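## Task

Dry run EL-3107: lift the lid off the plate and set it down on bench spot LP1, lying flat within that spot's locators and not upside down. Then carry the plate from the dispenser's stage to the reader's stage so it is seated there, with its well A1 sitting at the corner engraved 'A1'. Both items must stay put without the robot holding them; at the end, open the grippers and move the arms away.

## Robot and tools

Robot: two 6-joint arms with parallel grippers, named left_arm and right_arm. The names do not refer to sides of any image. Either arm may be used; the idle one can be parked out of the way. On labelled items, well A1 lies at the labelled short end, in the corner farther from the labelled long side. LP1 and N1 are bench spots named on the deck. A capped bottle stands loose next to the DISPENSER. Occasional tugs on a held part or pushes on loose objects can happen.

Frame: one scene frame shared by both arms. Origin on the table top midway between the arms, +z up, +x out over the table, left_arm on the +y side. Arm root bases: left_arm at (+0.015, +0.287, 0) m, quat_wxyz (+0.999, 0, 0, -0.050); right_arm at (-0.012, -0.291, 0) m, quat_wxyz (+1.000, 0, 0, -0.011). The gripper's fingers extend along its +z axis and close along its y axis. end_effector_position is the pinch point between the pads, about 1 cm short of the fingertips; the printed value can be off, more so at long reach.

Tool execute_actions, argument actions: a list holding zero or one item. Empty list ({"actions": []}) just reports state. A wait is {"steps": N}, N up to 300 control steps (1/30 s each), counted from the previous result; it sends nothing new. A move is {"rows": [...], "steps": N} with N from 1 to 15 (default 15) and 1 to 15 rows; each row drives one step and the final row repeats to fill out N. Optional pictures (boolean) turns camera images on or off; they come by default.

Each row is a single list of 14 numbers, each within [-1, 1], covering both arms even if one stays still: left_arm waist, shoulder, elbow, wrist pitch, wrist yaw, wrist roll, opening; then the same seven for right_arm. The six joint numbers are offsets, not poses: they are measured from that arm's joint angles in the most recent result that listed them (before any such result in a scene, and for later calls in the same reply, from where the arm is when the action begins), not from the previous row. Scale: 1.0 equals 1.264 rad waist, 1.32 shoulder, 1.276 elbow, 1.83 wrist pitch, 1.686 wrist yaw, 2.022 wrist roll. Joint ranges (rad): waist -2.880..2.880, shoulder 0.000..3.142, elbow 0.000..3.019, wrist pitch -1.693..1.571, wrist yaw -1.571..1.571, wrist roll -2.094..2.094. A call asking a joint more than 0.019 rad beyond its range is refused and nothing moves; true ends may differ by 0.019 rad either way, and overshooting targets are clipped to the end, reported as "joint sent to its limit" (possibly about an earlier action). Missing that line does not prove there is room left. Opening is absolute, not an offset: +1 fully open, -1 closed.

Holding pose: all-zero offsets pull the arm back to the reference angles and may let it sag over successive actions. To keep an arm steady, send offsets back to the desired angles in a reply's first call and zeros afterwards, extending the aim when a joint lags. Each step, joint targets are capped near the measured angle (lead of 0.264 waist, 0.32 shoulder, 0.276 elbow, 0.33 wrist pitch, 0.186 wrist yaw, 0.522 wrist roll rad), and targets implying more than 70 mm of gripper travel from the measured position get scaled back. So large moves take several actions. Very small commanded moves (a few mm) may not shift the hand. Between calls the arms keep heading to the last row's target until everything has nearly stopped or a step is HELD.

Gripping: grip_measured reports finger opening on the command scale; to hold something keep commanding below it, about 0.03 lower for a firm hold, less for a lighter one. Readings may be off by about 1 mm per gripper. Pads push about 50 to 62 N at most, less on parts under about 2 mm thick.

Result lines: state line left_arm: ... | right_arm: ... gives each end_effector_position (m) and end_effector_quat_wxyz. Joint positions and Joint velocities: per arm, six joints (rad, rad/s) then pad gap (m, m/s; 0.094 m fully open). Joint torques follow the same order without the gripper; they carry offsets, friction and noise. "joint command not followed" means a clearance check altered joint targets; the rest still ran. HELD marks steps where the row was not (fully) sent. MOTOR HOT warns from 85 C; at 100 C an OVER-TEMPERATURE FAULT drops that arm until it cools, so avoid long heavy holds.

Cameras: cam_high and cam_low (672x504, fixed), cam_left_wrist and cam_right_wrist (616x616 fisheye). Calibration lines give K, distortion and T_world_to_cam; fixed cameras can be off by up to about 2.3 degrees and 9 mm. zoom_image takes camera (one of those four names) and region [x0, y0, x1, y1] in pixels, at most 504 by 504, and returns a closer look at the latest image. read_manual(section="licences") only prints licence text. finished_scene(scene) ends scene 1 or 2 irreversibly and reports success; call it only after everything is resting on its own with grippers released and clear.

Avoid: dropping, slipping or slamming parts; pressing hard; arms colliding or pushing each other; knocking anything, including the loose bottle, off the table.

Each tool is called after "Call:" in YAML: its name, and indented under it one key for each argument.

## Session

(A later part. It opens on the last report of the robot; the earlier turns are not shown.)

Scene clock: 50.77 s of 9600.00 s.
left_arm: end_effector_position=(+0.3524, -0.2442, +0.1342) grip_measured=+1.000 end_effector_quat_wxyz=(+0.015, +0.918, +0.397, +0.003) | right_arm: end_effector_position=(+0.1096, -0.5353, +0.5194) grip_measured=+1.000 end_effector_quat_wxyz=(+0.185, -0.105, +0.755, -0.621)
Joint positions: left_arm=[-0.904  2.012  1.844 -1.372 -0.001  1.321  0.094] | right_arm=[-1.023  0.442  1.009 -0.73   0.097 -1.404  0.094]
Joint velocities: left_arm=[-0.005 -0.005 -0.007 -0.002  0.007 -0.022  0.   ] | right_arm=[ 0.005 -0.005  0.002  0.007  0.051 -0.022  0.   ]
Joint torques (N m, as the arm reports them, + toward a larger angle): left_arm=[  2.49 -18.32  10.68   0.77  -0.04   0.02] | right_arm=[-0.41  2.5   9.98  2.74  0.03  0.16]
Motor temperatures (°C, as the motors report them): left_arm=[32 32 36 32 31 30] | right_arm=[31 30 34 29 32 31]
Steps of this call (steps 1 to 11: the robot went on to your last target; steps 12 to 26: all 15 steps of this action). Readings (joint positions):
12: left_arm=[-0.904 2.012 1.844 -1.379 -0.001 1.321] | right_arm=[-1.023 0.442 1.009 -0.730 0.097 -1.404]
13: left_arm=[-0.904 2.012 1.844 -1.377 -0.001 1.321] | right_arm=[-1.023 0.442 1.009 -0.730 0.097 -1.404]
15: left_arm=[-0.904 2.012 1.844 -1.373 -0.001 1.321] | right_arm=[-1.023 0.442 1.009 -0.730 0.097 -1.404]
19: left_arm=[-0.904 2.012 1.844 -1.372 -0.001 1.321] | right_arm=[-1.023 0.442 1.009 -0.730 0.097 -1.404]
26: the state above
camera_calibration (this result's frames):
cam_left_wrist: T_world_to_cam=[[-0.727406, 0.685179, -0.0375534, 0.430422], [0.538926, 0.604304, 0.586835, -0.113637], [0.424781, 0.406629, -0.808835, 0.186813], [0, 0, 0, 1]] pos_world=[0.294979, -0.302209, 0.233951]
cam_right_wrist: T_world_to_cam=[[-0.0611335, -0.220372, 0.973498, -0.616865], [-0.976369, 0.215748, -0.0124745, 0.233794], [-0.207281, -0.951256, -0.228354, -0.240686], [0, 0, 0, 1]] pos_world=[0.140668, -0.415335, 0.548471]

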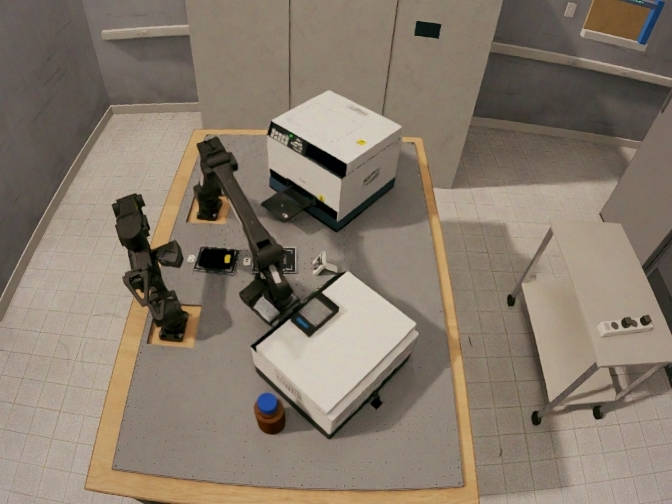

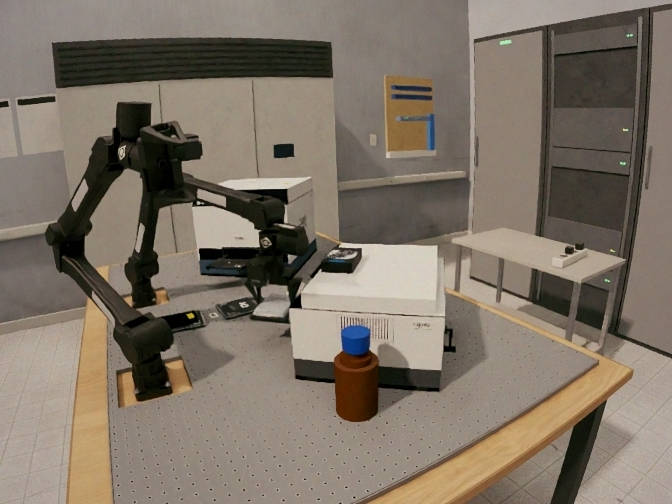

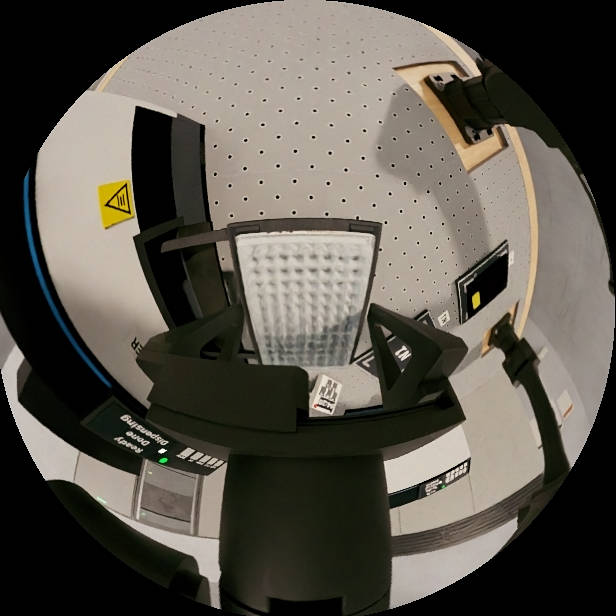

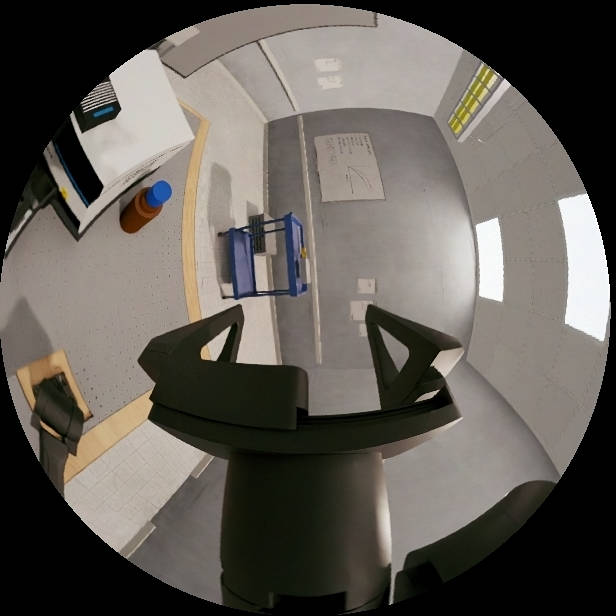

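Call:
execute_actions:
  actions:
    - {"rows":[[0,0.027,0.005,0,0,0,1,0,0,0,0,0,0,1]]}

Call:
zoom_image:
  camera: "cam_left_wrist"
  region: [180,150,430,380]

Scene clock: 51.73 s of 9600.00 s.
left_arm: end_effector_position=(+0.3525, -0.2442, +0.1314) grip_measured=+1.000 end_effector_quat_wxyz=(+0.013, +0.918, +0.397, +0.003) | right_arm: end_effector_position=(+0.1096, -0.5353, +0.5194) grip_measured=+1.000 end_effector_quat_wxyz=(+0.185, -0.105, +0.755, -0.621)
Joint positions: left_arm=[-0.904  2.017  1.844 -1.372 -0.001  1.321  0.094] | right_arm=[-1.023  0.442  1.009 -0.73   0.097 -1.404  0.094]
Joint velocities: left_arm=[-0.015 -0.005  0.002  0.002  0.022 -0.022  0.   ] | right_arm=[-0.015 -0.015 -0.007 -0.002  0.007 -0.066  0.   ]
Joint torques (N m, as the arm reports them, + toward a larger angle): left_arm=[  1.38 -17.82  10.17   0.05  -0.03   0.  ] | right_arm=[-0.37  2.52  9.99  2.75  0.03  0.17]
Motor temperatures (°C, as the motors report them): left_arm=[32 32 36 32 31 30] | right_arm=[31 30 34 29 32 31]
Steps of this call (steps 1 to 14: the robot went on to your last target; steps 15 to 29: all 15 steps of this action). Readings (joint positions):
15: left_arm=[-0.904 2.013 1.844 -1.372 -0.001 1.321] | right_arm=[-1.023 0.442 1.009 -0.730 0.097 -1.404]
16: left_arm=[-0.904 2.013 1.844 -1.372 -0.001 1.321] | right_arm=[-1.023 0.442 1.009 -0.730 0.097 -1.404]
18: left_arm=[-0.904 2.014 1.844 -1.372 -0.001 1.321] | right_arm=[-1.023 0.442 1.009 -0.730 0.097 -1.404]
22: left_arm=[-0.904 2.016 1.844 -1.372 -0.001 1.321] | right_arm=[-1.023 0.442 1.009 -0.730 0.097 -1.404]
29: the state above
camera_calibration (this result's frames):
cam_left_wrist: T_world_to_cam=[[-0.727493, 0.685315, -0.033119, 0.429809], [0.54037, 0.602036, 0.587838, -0.113198], [0.422793, 0.409751, -0.808301, 0.185959], [0, 0, 0, 1]] pos_world=[0.295229, -0.302603, 0.231088]
cam_right_wrist: T_world_to_cam=[[-0.0611335, -0.220372, 0.973498, -0.616865], [-0.976369, 0.215748, -0.0124745, 0.233794], [-0.207281, -0.951256, -0.228354, -0.240686], [0, 0, 0, 1]] pos_world=[0.140668, -0.415335, 0.548471]

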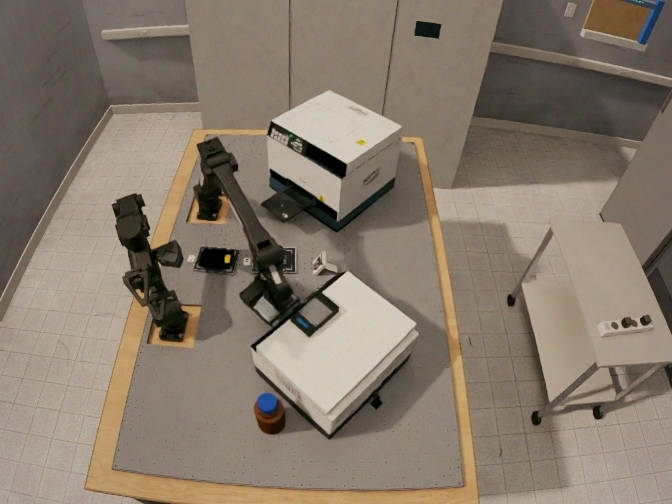

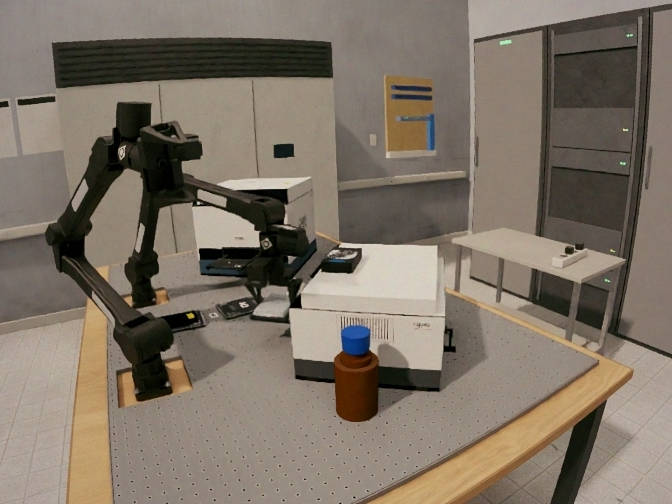

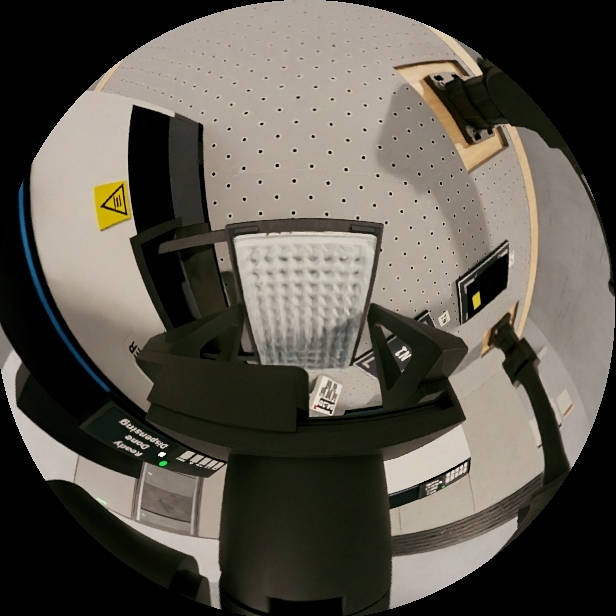

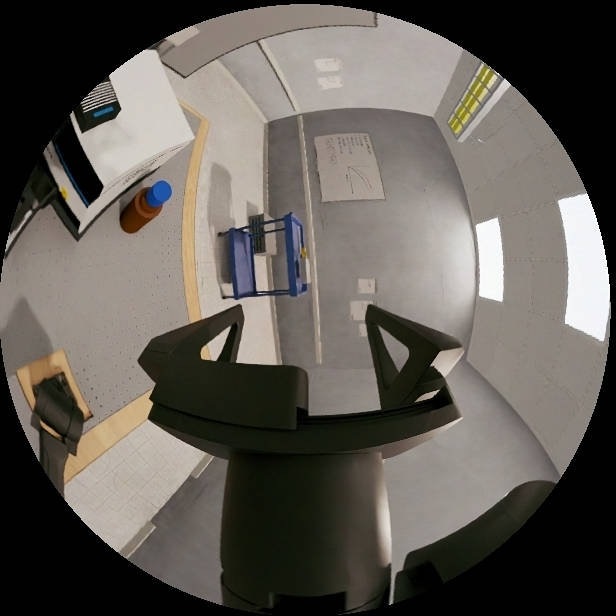

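Region (180, 150, 430, 380) of cam_left_wrist's 616x616 image, scaled by 2.016, with more detail than that image has; it fills the top 464 rows of this view, and the rest is white.

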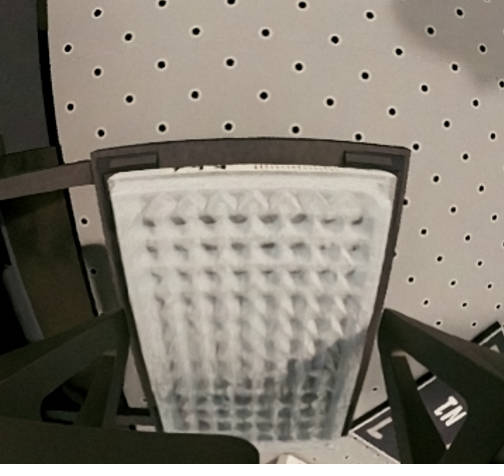

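Call:
execute_actions:
  actions:
    - {"rows":[[0,0.022,0.005,0,0,0,0.95,0,0,0,0,0,0,1],[0,0.022,0.005,0,0,0,0.9,0,0,0,0,0,0,1],[0,0.022,0.005,0,0,0,0.85,0,0,0,0,0,0,1],[0,0.022,0.005,0,0,0,0.81,0,0,0,0,0,0,1],[0,0.022,0.005,0,0,0,0.78,0,0,0,0,0,0,1],[0,0.01,0.005,0,0,0,0.76,0,0,0,0,0,0,1],[0,0.01,0.005,0,0,0,0.74,0,0,0,0,0,0,1],[0,0.01,0.005,0,0,0,0.72,0,0,0,0,0,0,1],[0,0.01,0.005,0,0,0,0.71,0,0,0,0,0,0,1],[0,0.01,0.005,0,0,0,0.7,0,0,0,0,0,0,1]]}
  pictures: false

Scene clock: 53.03 s of 9600.00 s.
left_arm: end_effector_position=(+0.3525, -0.2442, +0.1314) grip_measured=+0.739 end_effector_quat_wxyz=(+0.013, +0.918, +0.397, +0.003) | right_arm: end_effector_position=(+0.1096, -0.5353, +0.5194) grip_measured=+1.000 end_effector_quat_wxyz=(+0.185, -0.105, +0.755, -0.621)
Joint positions: left_arm=[-0.904  2.017  1.844 -1.372 -0.001  1.321  0.082] | right_arm=[-1.023  0.442  1.009 -0.73   0.097 -1.404  0.094]
Joint velocities: left_arm=[-0.015 -0.015  0.012  0.022 -0.095 -0.051 -0.001] | right_arm=[-0.015  0.015 -0.012 -0.002 -0.037  0.007  0.   ]
Joint torques (N m, as the arm reports them, + toward a larger angle): left_arm=[  1.04 -19.2   10.24   0.33   0.    -0.01] | right_arm=[-0.4   2.53  9.98  2.74  0.03  0.17]
Motor temperatures (°C, as the motors report them): left_arm=[32 32 36 32 31 30] | right_arm=[31 30 35 29 32 31]
Steps of this call (steps 1 to 15: the robot went on to your last target; steps 16 to 24: nothing new was sent; steps 25 to 39: all 15 steps of this action). Readings (joint positions):
25: left_arm=[-0.904 2.017 1.844 -1.372 -0.001 1.321] | right_arm=[-1.023 0.442 1.009 -0.730 0.097 -1.404]
26: left_arm=[-0.904 2.017 1.844 -1.372 -0.001 1.321] | right_arm=[-1.023 0.442 1.009 -0.730 0.097 -1.404]
28: left_arm=[-0.904 2.017 1.844 -1.372 -0.001 1.321] | right_arm=[-1.023 0.442 1.009 -0.730 0.097 -1.404]
32: left_arm=[-0.904 2.017 1.844 -1.372 -0.001 1.321] | right_arm=[-1.023 0.442 1.009 -0.730 0.097 -1.404]
39: the state above

Gripped. Lift with q2, then retract.

Call:
execute_actions:
  actions:
    - {"rows":[[0,-0.02,0.02,-0.005,0,0,0.7,0,0,0,0,0,0,1],[0,-0.03,0.03,-0.01,0,0,0.7,0,0,0,0,0,0,1],[0,-0.035,0.04,-0.015,0,0,0.7,0,0,0,0,0,0,1],[0,-0.04,0.045,-0.025,0,0,0.7,0,0,0,0,0,0,1],[0,-0.05,0.05,-0.035,0,0,0.7,0,0,0,0,0,0,1],[0,-0.06,0.055,-0.045,0,0,0.7,0,0,0,0,0,0,1],[0,-0.07,0.06,-0.055,0,0,0.7,0,0,0,0,0,0,1],[0,-0.08,0.06,-0.065,0,0,0.7,0,0,0,0,0,0,1],[0,-0.09,0.06,-0.075,0,0,0.7,0,0,0,0,0,0,1],[0,-0.1,0.06,-0.085,0,0,0.7,0,0,0,0,0,0,1]]}

Scene clock: 54.60 s of 9600.00 s.
left_arm: end_effector_position=(+0.3352, -0.2169, +0.1953) grip_measured=+0.739 end_effector_quat_wxyz=(+0.001, +0.918, +0.396, +0.001) | right_arm: end_effector_position=(+0.1096, -0.5353, +0.5194) grip_measured=+1.000 end_effector_quat_wxyz=(+0.185, -0.105, +0.755, -0.621)
Joint positions: left_arm=[-0.904  1.919  1.861 -1.51  -0.001  1.324  0.082] | right_arm=[-1.023  0.442  1.009 -0.73   0.097 -1.404  0.094]
Joint velocities: left_arm=[-0.005 -0.317  0.144 -0.09  -0.066  0.007  0.001] | right_arm=[-0.005 -0.015 -0.002 -0.012  0.051 -0.066  0.   ]
Joint torques (N m, as the arm reports them, + toward a larger angle): left_arm=[  1.39 -20.33  14.11  -0.13  -0.04   0.  ] | right_arm=[-0.41  2.52  9.98  2.75  0.03  0.17]
Motor temperatures (°C, as the motors report them): left_arm=[32 32 36 32 31 30] | right_arm=[31 30 35 29 32 31]
Steps of this call (steps 1 to 15: the robot went on to your last target; steps 16 to 32: nothing new was sent; steps 33 to 47: all 15 steps of this action). Readings (joint positions):
33: left_arm=[-0.904 2.017 1.844 -1.372 -0.001 1.321] | right_arm=[-1.023 0.442 1.009 -0.730 0.097 -1.404]
34: left_arm=[-0.904 2.017 1.844 -1.372 -0.001 1.321] | right_arm=[-1.023 0.442 1.009 -0.730 0.097 -1.404]
36: left_arm=[-0.904 2.016 1.846 -1.374 -0.001 1.321] | right_arm=[-1.023 0.442 1.009 -0.730 0.097 -1.404]
40: left_arm=[-0.904 1.999 1.854 -1.428 -0.001 1.324] | right_arm=[-1.023 0.442 1.009 -0.730 0.097 -1.404]
47: the state above
camera_calibration (this result's frames):
cam_left_wrist: T_world_to_cam=[[-0.725932, 0.68769, -0.0102906, 0.396191], [0.549248, 0.588667, 0.593125, -0.164743], [0.413944, 0.424916, -0.805044, 0.239351], [0, 0, 0, 1]] pos_world=[0.279015, -0.277181, 0.294479]
cam_right_wrist: T_world_to_cam=[[-0.0611335, -0.220372, 0.973498, -0.616865], [-0.976369, 0.215748, -0.0124745, 0.233794], [-0.207281, -0.951256, -0.228354, -0.240686], [0, 0, 0, 1]] pos_world=[0.140668, -0.415335, 0.548471]

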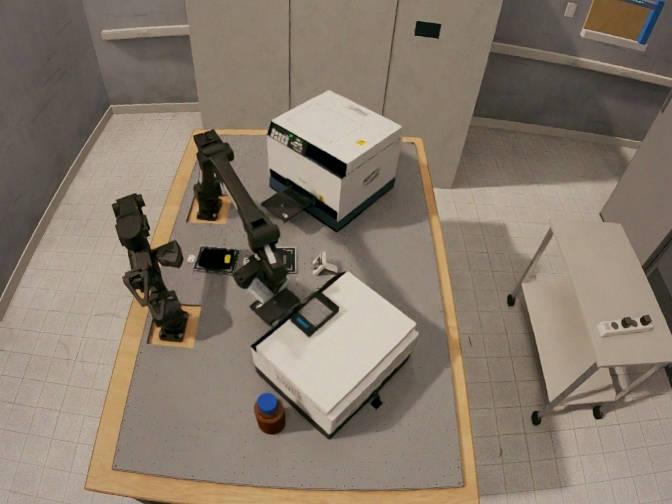

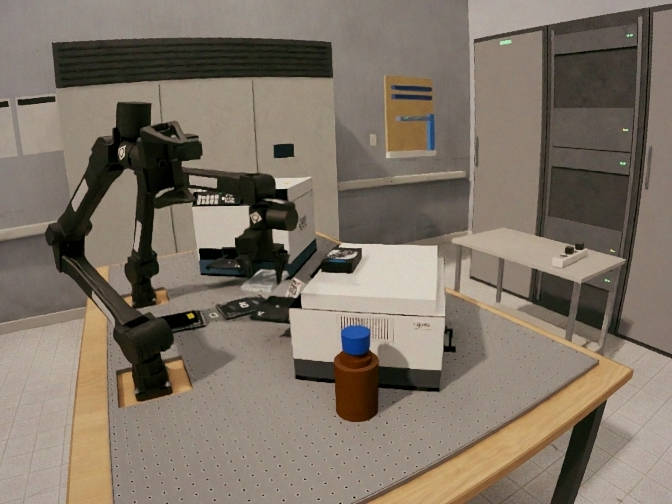

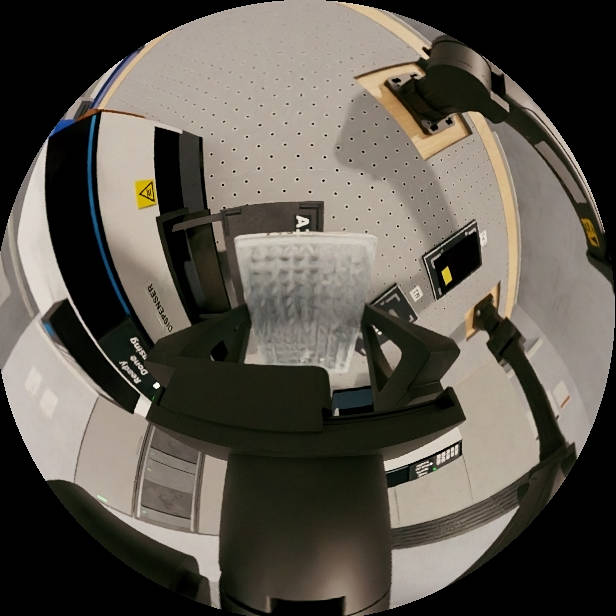

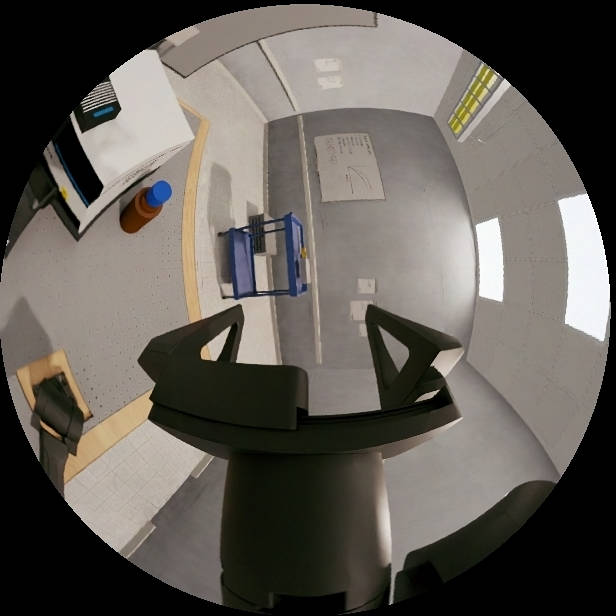

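Call:
execute_actions:
  actions:
    - {"rows":[[0,-0.05,0,-0.005,0,-0.02,0.7,0,0,0,0,0,0,1],[0.02,-0.08,-0.03,0,0,-0.05,0.7,0,0,0,0,0,0,1],[0.04,-0.11,-0.07,0.005,0,-0.08,0.7,0,0,0,0,0,0,1],[0.07,-0.14,-0.11,0.01,0,-0.11,0.7,0,0,0,0,0,0,1],[0.1,-0.17,-0.15,0.015,0,-0.14,0.7,0,0,0,0,0,0,1],[0.13,-0.2,-0.19,0.02,0,-0.17,0.7,0,0,0,0,0,0,1],[0.16,-0.23,-0.23,0.025,0,-0.2,0.7,0,0,0,0,0,0,1],[0.19,-0.27,-0.28,0.03,0,-0.23,0.7,0,0,0,0,0,0,1],[0.22,-0.31,-0.33,0.038,0,-0.26,0.7,0,0,0,0,0,0,1],[0.25,-0.35,-0.38,0.046,0,-0.29,0.7,0,0,0,0,0,0,1],[0.28,-0.39,-0.43,0.054,0,-0.32,0.7,0,0,0,0,0,0,1],[0.31,-0.42,-0.48,0.062,0,-0.35,0.7,0,0,0,0,0,0,1],[0.34,-0.45,-0.52,0.07,0,-0.35,0.7,0,0,0,0,0,0,1],[0.37,-0.47,-0.55,0.075,0,-0.35,0.7,0,0,0,0,0,0,1],[0.4,-0.47,-0.575,0.08,0,-0.35,0.7,0,0,0,0,0,0,1]]}
  pictures: false

Call:
execute_actions:
  actions:
    - {"steps":20}

Scene clock: 57.03 s of 9600.00 s.
left_arm: end_effector_position=(+0.3472, +0.0057, +0.2054) grip_measured=+0.739 end_effector_quat_wxyz=(-0.014, +0.719, +0.695, -0.001) | right_arm: end_effector_position=(+0.1096, -0.5353, +0.5194) grip_measured=+1.000 end_effector_quat_wxyz=(+0.185, -0.105, +0.755, -0.621)
Joint positions: left_arm=[-0.601  1.506  1.344 -1.436  0.     0.905  0.082] | right_arm=[-1.023  0.442  1.009 -0.73   0.097 -1.404  0.094]
Joint velocities: left_arm=[ 1.236 -1.187 -1.321  0.359 -0.022 -0.857  0.   ] | right_arm=[ 0.005 -0.015 -0.007 -0.007 -0.081  0.007  0.   ]
Joint torques (N m, as the arm reports them, + toward a larger angle): left_arm=[  3.02 -13.91   8.63   0.28  -0.09  -0.03] | right_arm=[-0.41  2.55  9.98  2.74  0.03  0.17]
Motor temperatures (°C, as the motors report them): left_arm=[32 32 36 32 31 30] | right_arm=[31 30 35 29 32 31]
Steps of this call (steps 1 to 30: the robot went on to your last target; steps 31 to 58: nothing new was sent; steps 59 to 73: all 15 steps of this action). Readings (joint positions):
59: left_arm=[-0.904 1.887 1.878 -1.513 -0.001 1.320] | right_arm=[-1.023 0.442 1.009 -0.730 0.097 -1.404]
60: left_arm=[-0.903 1.883 1.870 -1.512 -0.001 1.305] | right_arm=[-1.023 0.442 1.009 -0.730 0.097 -1.404]
62: left_arm=[-0.897 1.850 1.807 -1.504 -0.001 1.251] | right_arm=[-1.023 0.442 1.009 -0.730 0.097 -1.404]
66: left_arm=[-0.836 1.748 1.647 -1.496 0.000 1.131] | right_arm=[-1.023 0.442 1.009 -0.730 0.097 -1.404]
73: the state above

Scene clock: 57.70 s of 9600.00 s.
left_arm: end_effector_position=(+0.3369, +0.1164, +0.2040) grip_measured=+0.739 end_effector_quat_wxyz=(+0.012, +0.529, +0.848, +0.002) | right_arm: end_effector_position=(+0.1096, -0.5353, +0.5194) grip_measured=+1.000 end_effector_quat_wxyz=(+0.185, -0.105, +0.755, -0.621)
Joint positions: left_arm=[-0.387  1.289  1.122 -1.38  -0.003  0.629  0.082] | right_arm=[-1.023  0.442  1.009 -0.73   0.097 -1.404  0.094]
Joint velocities: left_arm=[-0.005  0.005  0.007 -0.012 -0.066 -0.007  0.   ] | right_arm=[-0.024 -0.005  0.002 -0.002  0.022 -0.022  0.   ]
Joint torques (N m, as the arm reports them, + toward a larger angle): left_arm=[ 0.59 -8.76 10.24  0.98 -0.08 -0.01] | right_arm=[-0.39  2.53  9.97  2.74  0.03  0.17]
Motor temperatures (°C, as the motors report them): left_arm=[32 32 36 32 31 30] | right_arm=[31 30 35 29 32 31]
Steps of this call (steps 1 to 20: the robot went on to your last target). Readings (joint positions):
1: left_arm=[-0.558 1.466 1.296 -1.425 0.000 0.872] | right_arm=[-1.023 0.442 1.009 -0.730 0.097 -1.404]
2: left_arm=[-0.513 1.426 1.248 -1.412 0.000 0.835] | right_arm=[-1.023 0.442 1.009 -0.730 0.097 -1.404]
4: left_arm=[-0.425 1.349 1.163 -1.394 -0.003 0.760] | right_arm=[-1.023 0.442 1.009 -0.730 0.097 -1.404]
8: left_arm=[-0.364 1.288 1.122 -1.391 -0.006 0.679] | right_arm=[-1.023 0.442 1.009 -0.730 0.097 -1.404]
20: the state above
camera_calibration (this result's frames):
cam_left_wrist: T_world_to_cam=[[-0.898463, -0.438367, -0.0244443, 0.360366], [-0.370577, 0.727311, 0.57766, -0.0701645], [-0.235449, 0.528065, -0.815911, 0.31304], [0, 0, 0, 1]] pos_world=[0.371479, 0.0436987, 0.304753]
cam_right_wrist: T_world_to_cam=[[-0.0611335, -0.220372, 0.973498, -0.616865], [-0.976369, 0.215748, -0.0124745, 0.233794], [-0.207281, -0.951256, -0.228354, -0.240686], [0, 0, 0, 1]] pos_world=[0.140668, -0.415335, 0.548471]

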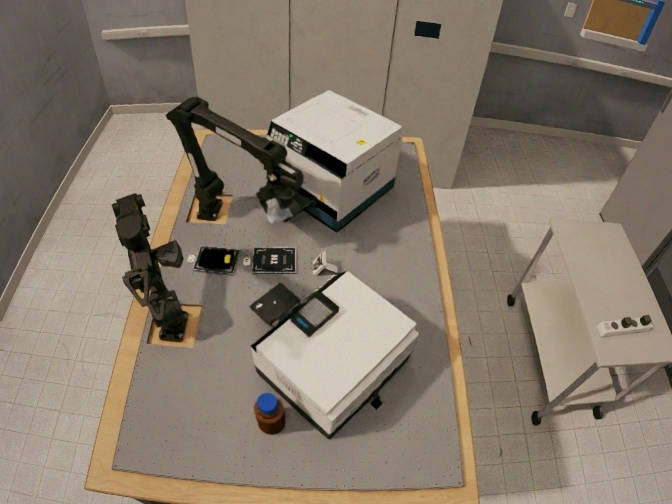

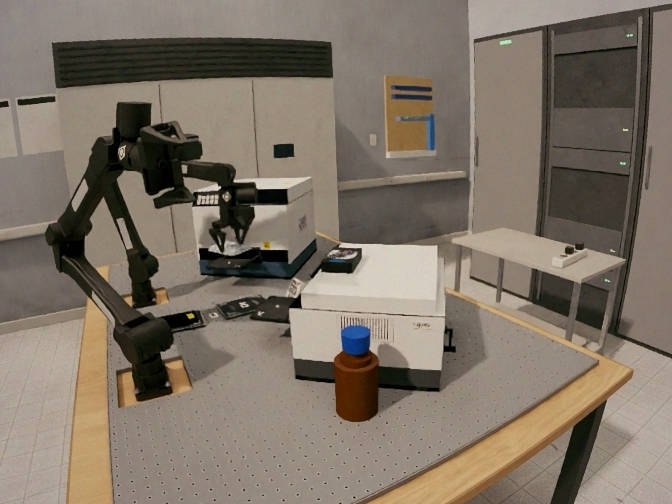

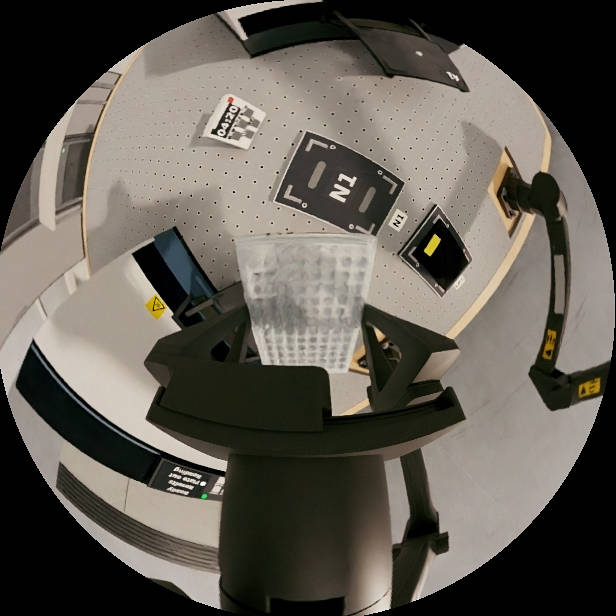

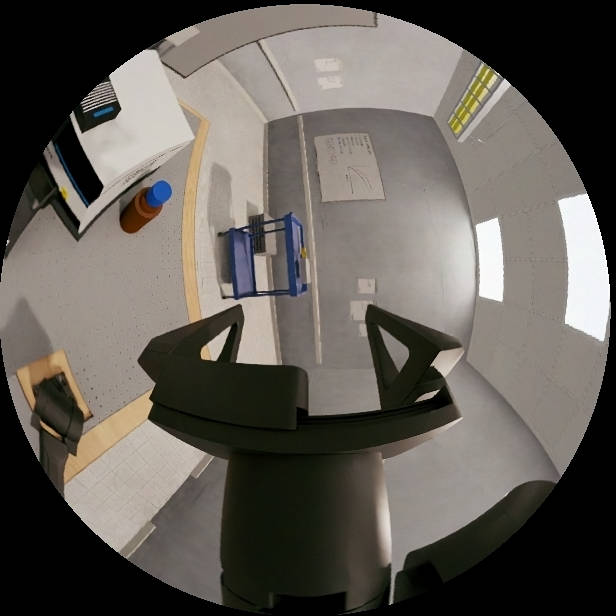

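Call:
execute_actions:
  actions:
    - {"rows":[[0.03,0,-0.01,0.01,0,-0.02,0.7,0,0,0,0,0,0,1],[0.06,0,-0.02,0.02,0,-0.04,0.7,0,0,0,0,0,0,1],[0.09,0,-0.03,0.025,0,-0.06,0.7,0,0,0,0,0,0,1],[0.12,0,-0.04,0.03,0,-0.08,0.7,0,0,0,0,0,0,1],[0.14,0,-0.04,0.03,0,-0.08,0.7,0,0,0,0,0,0,1]]}

Scene clock: 58.87 s of 9600.00 s.
left_arm: end_effector_position=(+0.3565, +0.1830, +0.1842) grip_measured=+0.739 end_effector_quat_wxyz=(+0.005, +0.380, +0.925, +0.003) | right_arm: end_effector_position=(+0.1096, -0.5353, +0.5194) grip_measured=+1.000 end_effector_quat_wxyz=(+0.185, -0.105, +0.755, -0.621)
Joint positions: left_arm=[-0.195  1.289  1.069 -1.341 -0.004  0.484  0.082] | right_arm=[-1.023  0.442  1.009 -0.73   0.097 -1.404  0.094]
Joint velocities: left_arm=[ 0.005 -0.015 -0.002 -0.017 -0.051 -0.066 -0.   ] | right_arm=[-0.015  0.005  0.007 -0.027  0.007  0.007  0.   ]
Joint torques (N m, as the arm reports them, + toward a larger angle): left_arm=[ 1.04 -9.73  9.63  0.58 -0.02 -0.06] | right_arm=[-0.4   2.52  9.98  2.74  0.03  0.17]
Motor temperatures (°C, as the motors report them): left_arm=[32 32 36 32 31 30] | right_arm=[31 30 35 29 32 31]
Steps of this call (steps 1 to 20: the robot went on to your last target; steps 21 to 35: all 15 steps of this action). Readings (joint positions):
21: left_arm=[-0.385 1.289 1.121 -1.379 -0.003 0.622] | right_arm=[-1.023 0.442 1.009 -0.730 0.097 -1.404]
22: left_arm=[-0.380 1.289 1.118 -1.375 -0.002 0.612] | right_arm=[-1.023 0.442 1.009 -0.730 0.097 -1.404]
24: left_arm=[-0.346 1.289 1.102 -1.356 -0.000 0.575] | right_arm=[-1.023 0.442 1.009 -0.730 0.097 -1.404]
28: left_arm=[-0.222 1.289 1.071 -1.342 -0.004 0.516] | right_arm=[-1.023 0.442 1.009 -0.730 0.097 -1.404]
35: the state above
camera_calibration (this result's frames):
cam_left_wrist: T_world_to_cam=[[-0.703894, -0.710112, -0.0165969, 0.385655], [-0.582105, 0.563303, 0.586382, 0.00390914], [-0.407047, 0.422412, -0.809865, 0.345734], [0, 0, 0, 1]] pos_world=[0.414466, 0.125614, 0.284106]
cam_right_wrist: T_world_to_cam=[[-0.0611335, -0.220372, 0.973498, -0.616865], [-0.976369, 0.215748, -0.0124745, 0.233794], [-0.207281, -0.951256, -0.228354, -0.240686], [0, 0, 0, 1]] pos_world=[0.140668, -0.415335, 0.548471]

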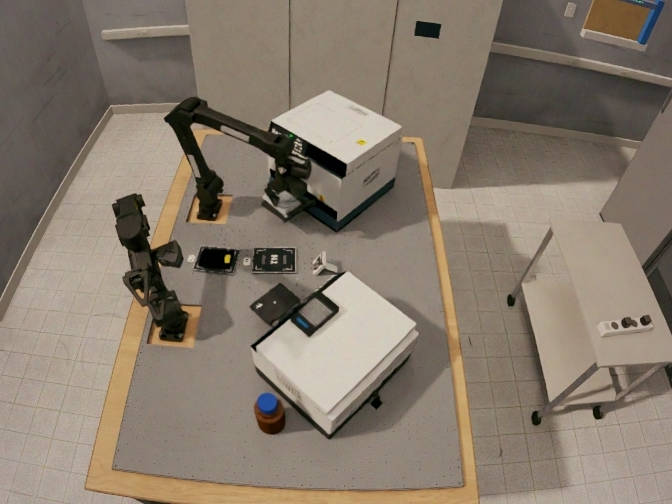

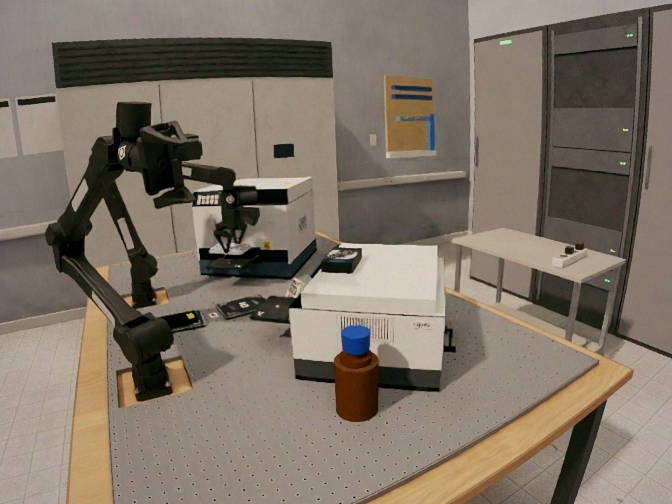

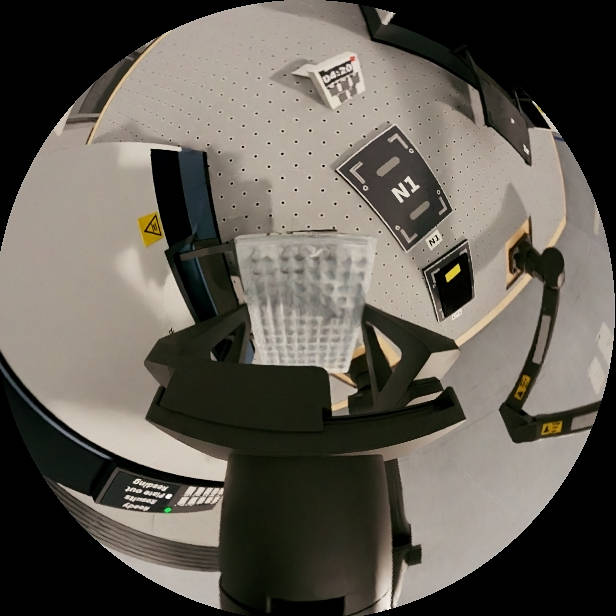

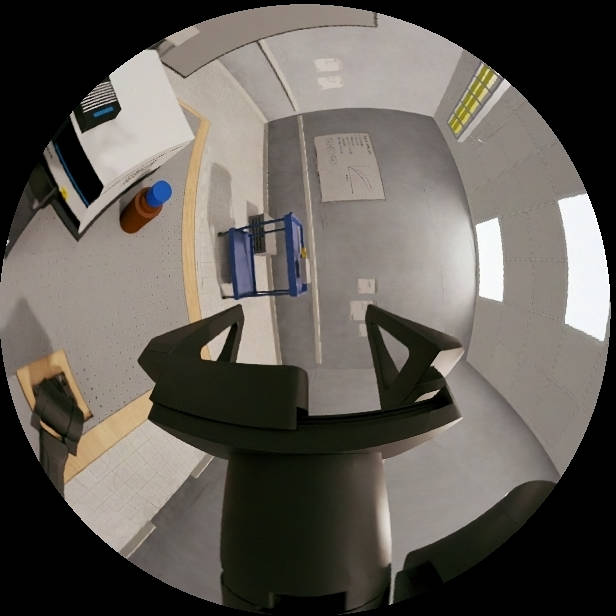

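Call:
execute_actions:
  actions:
    - {"rows":[[0.02,0.01,0,0.01,0,-0.02,0.7,0,0,0,0,0,0,1],[0.04,0.02,0,0.02,0,-0.044,0.7,0,0,0,0,0,0,1],[0.06,0.03,-0.008,0.03,0,-0.044,0.7,0,0,0,0,0,0,1],[0.068,0.042,-0.016,0.04,0,-0.044,0.7,0,0,0,0,0,0,1]]}

Call:
zoom_image:
  camera: "cam_left_wrist"
  region: [180,150,430,380]

Scene clock: 60.43 s of 9600.00 s.
left_arm: end_effector_position=(+0.3728, +0.2104, +0.1607) grip_measured=+0.739 end_effector_quat_wxyz=(+0.000, +0.304, +0.953, +0.002) | right_arm: end_effector_position=(+0.1096, -0.5353, +0.5194) grip_measured=+1.000 end_effector_quat_wxyz=(+0.185, -0.105, +0.755, -0.621)
Joint positions: left_arm=[-0.111  1.335  1.048 -1.283 -0.004  0.407  0.082] | right_arm=[-1.023  0.442  1.009 -0.73   0.097 -1.404  0.094]
Joint velocities: left_arm=[-0.005 -0.015  0.007 -0.012 -0.007  0.066 -0.001] | right_arm=[-0.015 -0.005  0.007 -0.007  0.051 -0.037  0.   ]
Joint torques (N m, as the arm reports them, + toward a larger angle): left_arm=[ 1.29 -9.26  9.43  0.84 -0.16 -0.1 ] | right_arm=[-0.35  2.54  9.97  2.74  0.03  0.17]
Motor temperatures (°C, as the motors report them): left_arm=[32 32 36 32 31 30] | right_arm=[31 30 35 29 32 31]
Steps of this call (steps 1 to 15: the robot went on to your last target; steps 16 to 32: nothing new was sent; steps 33 to 47: all 15 steps of this action). Readings (joint positions):
33: left_arm=[-0.195 1.289 1.069 -1.341 -0.004 0.473] | right_arm=[-1.023 0.442 1.009 -0.730 0.097 -1.404]
34: left_arm=[-0.192 1.289 1.069 -1.338 -0.004 0.463] | right_arm=[-1.023 0.442 1.009 -0.730 0.097 -1.404]
36: left_arm=[-0.173 1.293 1.067 -1.316 -0.004 0.442] | right_arm=[-1.023 0.442 1.009 -0.730 0.097 -1.404]
40: left_arm=[-0.118 1.321 1.057 -1.285 -0.004 0.419] | right_arm=[-1.023 0.442 1.009 -0.730 0.097 -1.404]
47: the state above
camera_calibration (this result's frames):
cam_left_wrist: T_world_to_cam=[[-0.580481, -0.814182, -0.0122061, 0.391351], [-0.659839, 0.461551, 0.592944, 0.0610574], [-0.477131, 0.352247, -0.805151, 0.361842], [0, 0, 0, 1]] pos_world=[0.440106, 0.162992, 0.25991]
cam_right_wrist: T_world_to_cam=[[-0.0611335, -0.220372, 0.973498, -0.616865], [-0.976369, 0.215748, -0.0124745, 0.233794], [-0.207281, -0.951256, -0.228354, -0.240686], [0, 0, 0, 1]] pos_world=[0.140668, -0.415335, 0.548471]

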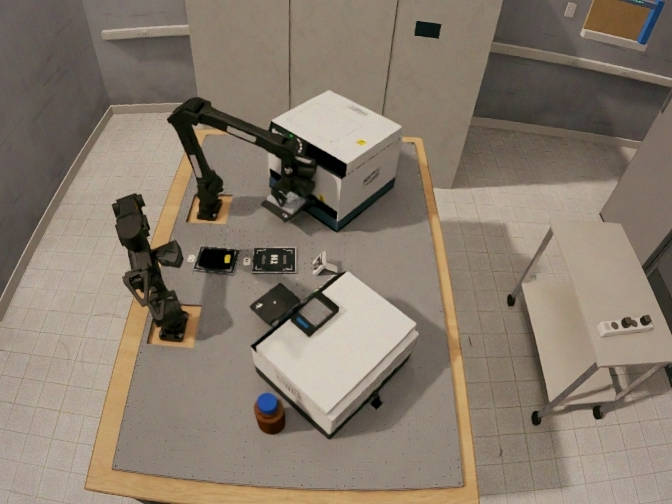

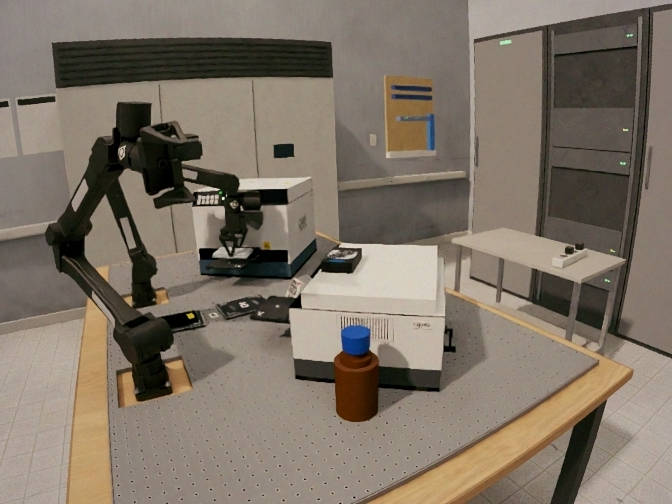

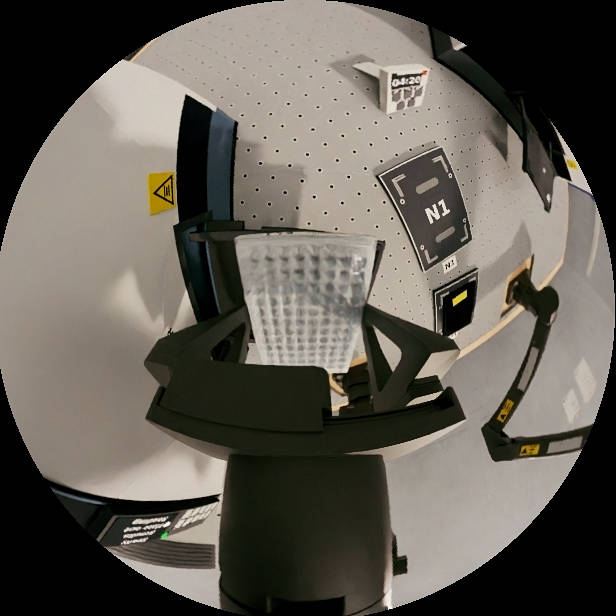

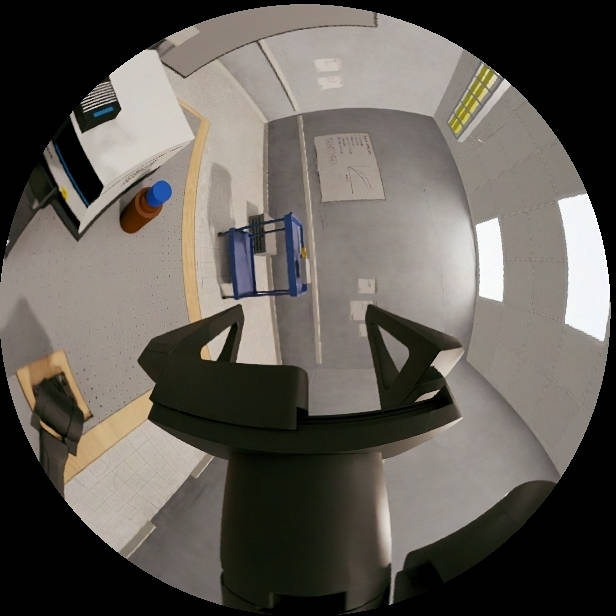

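Region (180, 150, 430, 380) of cam_left_wrist's 616x616 image, scaled by 2.016, with more detail than that image has; it fills the top 464 rows of this view, and the rest is white.

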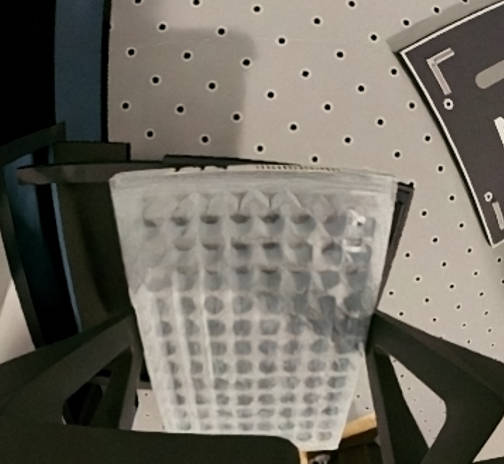

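Call:
execute_actions:
  actions:
    - {"rows":[[-0.016,-0.02,-0.012,0.005,0,0.015,0.7,0,0,0,0,0,0,1],[-0.016,-0.038,-0.024,0.01,0,0.031,0.7,0,0,0,0,0,0,1],[-0.016,-0.038,-0.035,0.018,0,0.031,0.7,0,0,0,0,0,0,1],[-0.016,-0.038,-0.045,0.018,0,0.031,0.7,0,0,0,0,0,0,1]]}

Call:
zoom_image:
  camera: "cam_left_wrist"
  region: [180,150,430,380]

Scene clock: 62.50 s of 9600.00 s.
left_arm: end_effector_position=(+0.3551, +0.2124, +0.1502) grip_measured=+0.739 end_effector_quat_wxyz=(-0.004, +0.331, +0.944, +0.002) | right_arm: end_effector_position=(+0.1096, -0.5353, +0.5194) grip_measured=+1.000 end_effector_quat_wxyz=(+0.185, -0.105, +0.755, -0.621)
Joint positions: left_arm=[-0.116  1.302  0.989 -1.266 -0.004  0.458  0.082] | right_arm=[-1.023  0.442  1.009 -0.73   0.097 -1.404  0.094]
Joint velocities: left_arm=[-0.005  0.005 -0.012  0.007  0.007  0.081 -0.001] | right_arm=[ 0.015  0.005  0.002  0.002  0.007 -0.11   0.   ]
Joint torques (N m, as the arm reports them, + toward a larger angle): left_arm=[  0.53 -10.16   9.23   0.86  -0.12   0.14] | right_arm=[-0.39  2.53  9.98  2.74  0.03  0.17]
Motor temperatures (°C, as the motors report them): left_arm=[32 32 36 32 31 30] | right_arm=[31 30 35 29 32 31]
Steps of this call (steps 1 to 15: the robot went on to your last target; steps 16 to 47: nothing new was sent; steps 48 to 62: all 15 steps of this action). Readings (joint positions):
48: left_arm=[-0.111 1.335 1.047 -1.283 -0.004 0.407] | right_arm=[-1.023 0.442 1.009 -0.730 0.097 -1.404]
49: left_arm=[-0.111 1.332 1.043 -1.281 -0.004 0.415] | right_arm=[-1.023 0.442 1.009 -0.730 0.097 -1.404]
51: left_arm=[-0.113 1.319 1.022 -1.270 -0.004 0.432] | right_arm=[-1.023 0.442 1.009 -0.730 0.097 -1.404]
55: left_arm=[-0.116 1.303 0.990 -1.267 -0.004 0.449] | right_arm=[-1.023 0.442 1.009 -0.730 0.097 -1.404]
62: the state above
camera_calibration (this result's frames):
cam_left_wrist: T_world_to_cam=[[-0.625295, -0.780347, -0.0081083, 0.390733], [-0.627477, 0.496567, 0.599745, 0.0347829], [-0.463983, 0.380105, -0.80015, 0.332907], [0, 0, 0, 1]] pos_world=[0.420612, 0.161096, 0.248683]
cam_right_wrist: T_world_to_cam=[[-0.0611335, -0.220372, 0.973498, -0.616865], [-0.976369, 0.215748, -0.0124745, 0.233794], [-0.207281, -0.951256, -0.228354, -0.240686], [0, 0, 0, 1]] pos_world=[0.140668, -0.415335, 0.548471]

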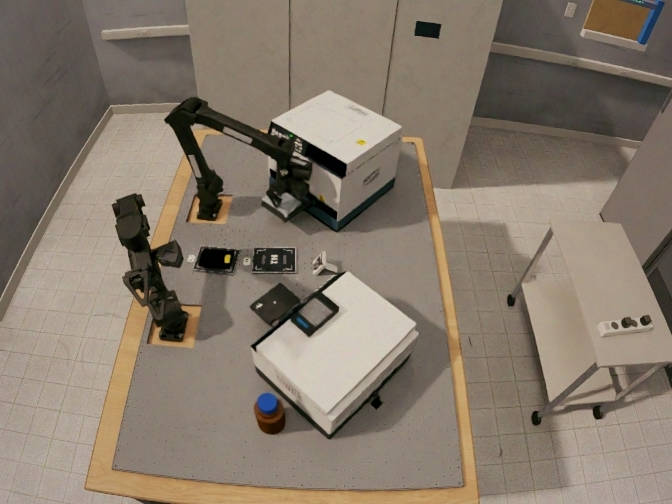

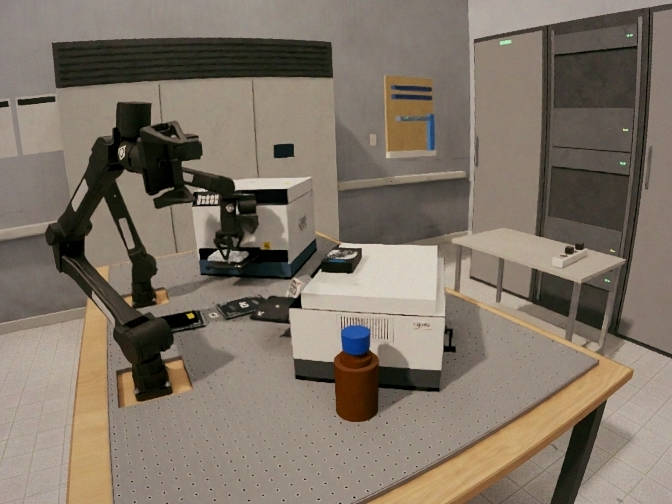

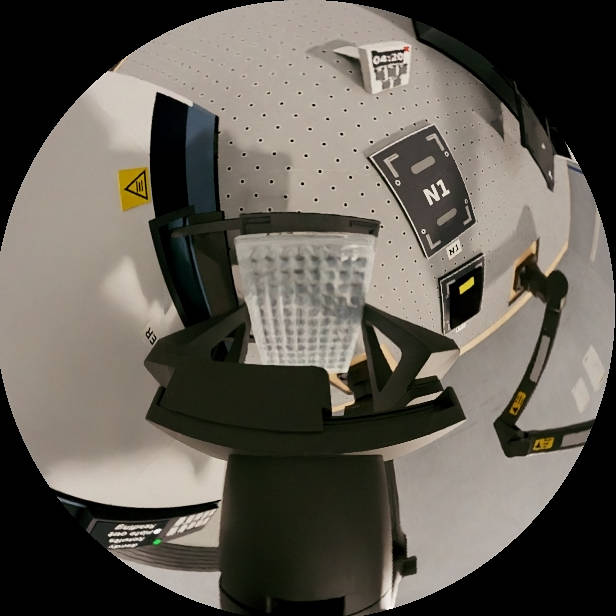

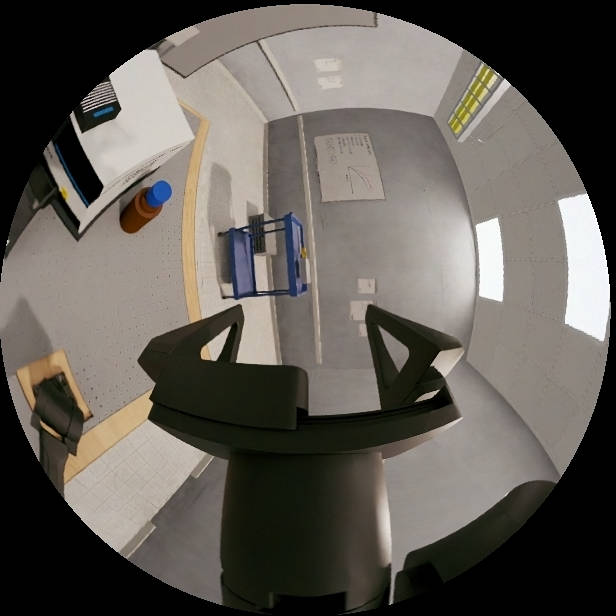

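Region (180, 150, 430, 380) of cam_left_wrist's 616x616 image, scaled by 2.016, with more detail than that image has; it fills the top 464 rows of this view, and the rest is white.

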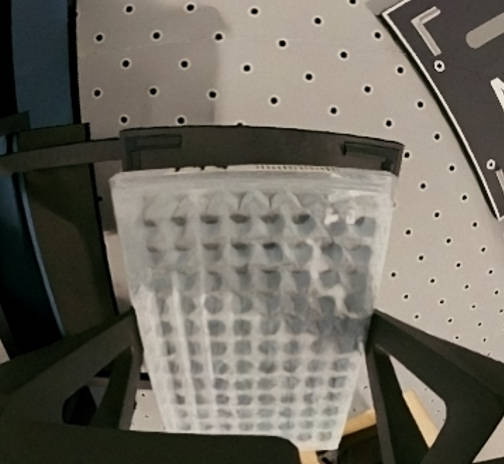

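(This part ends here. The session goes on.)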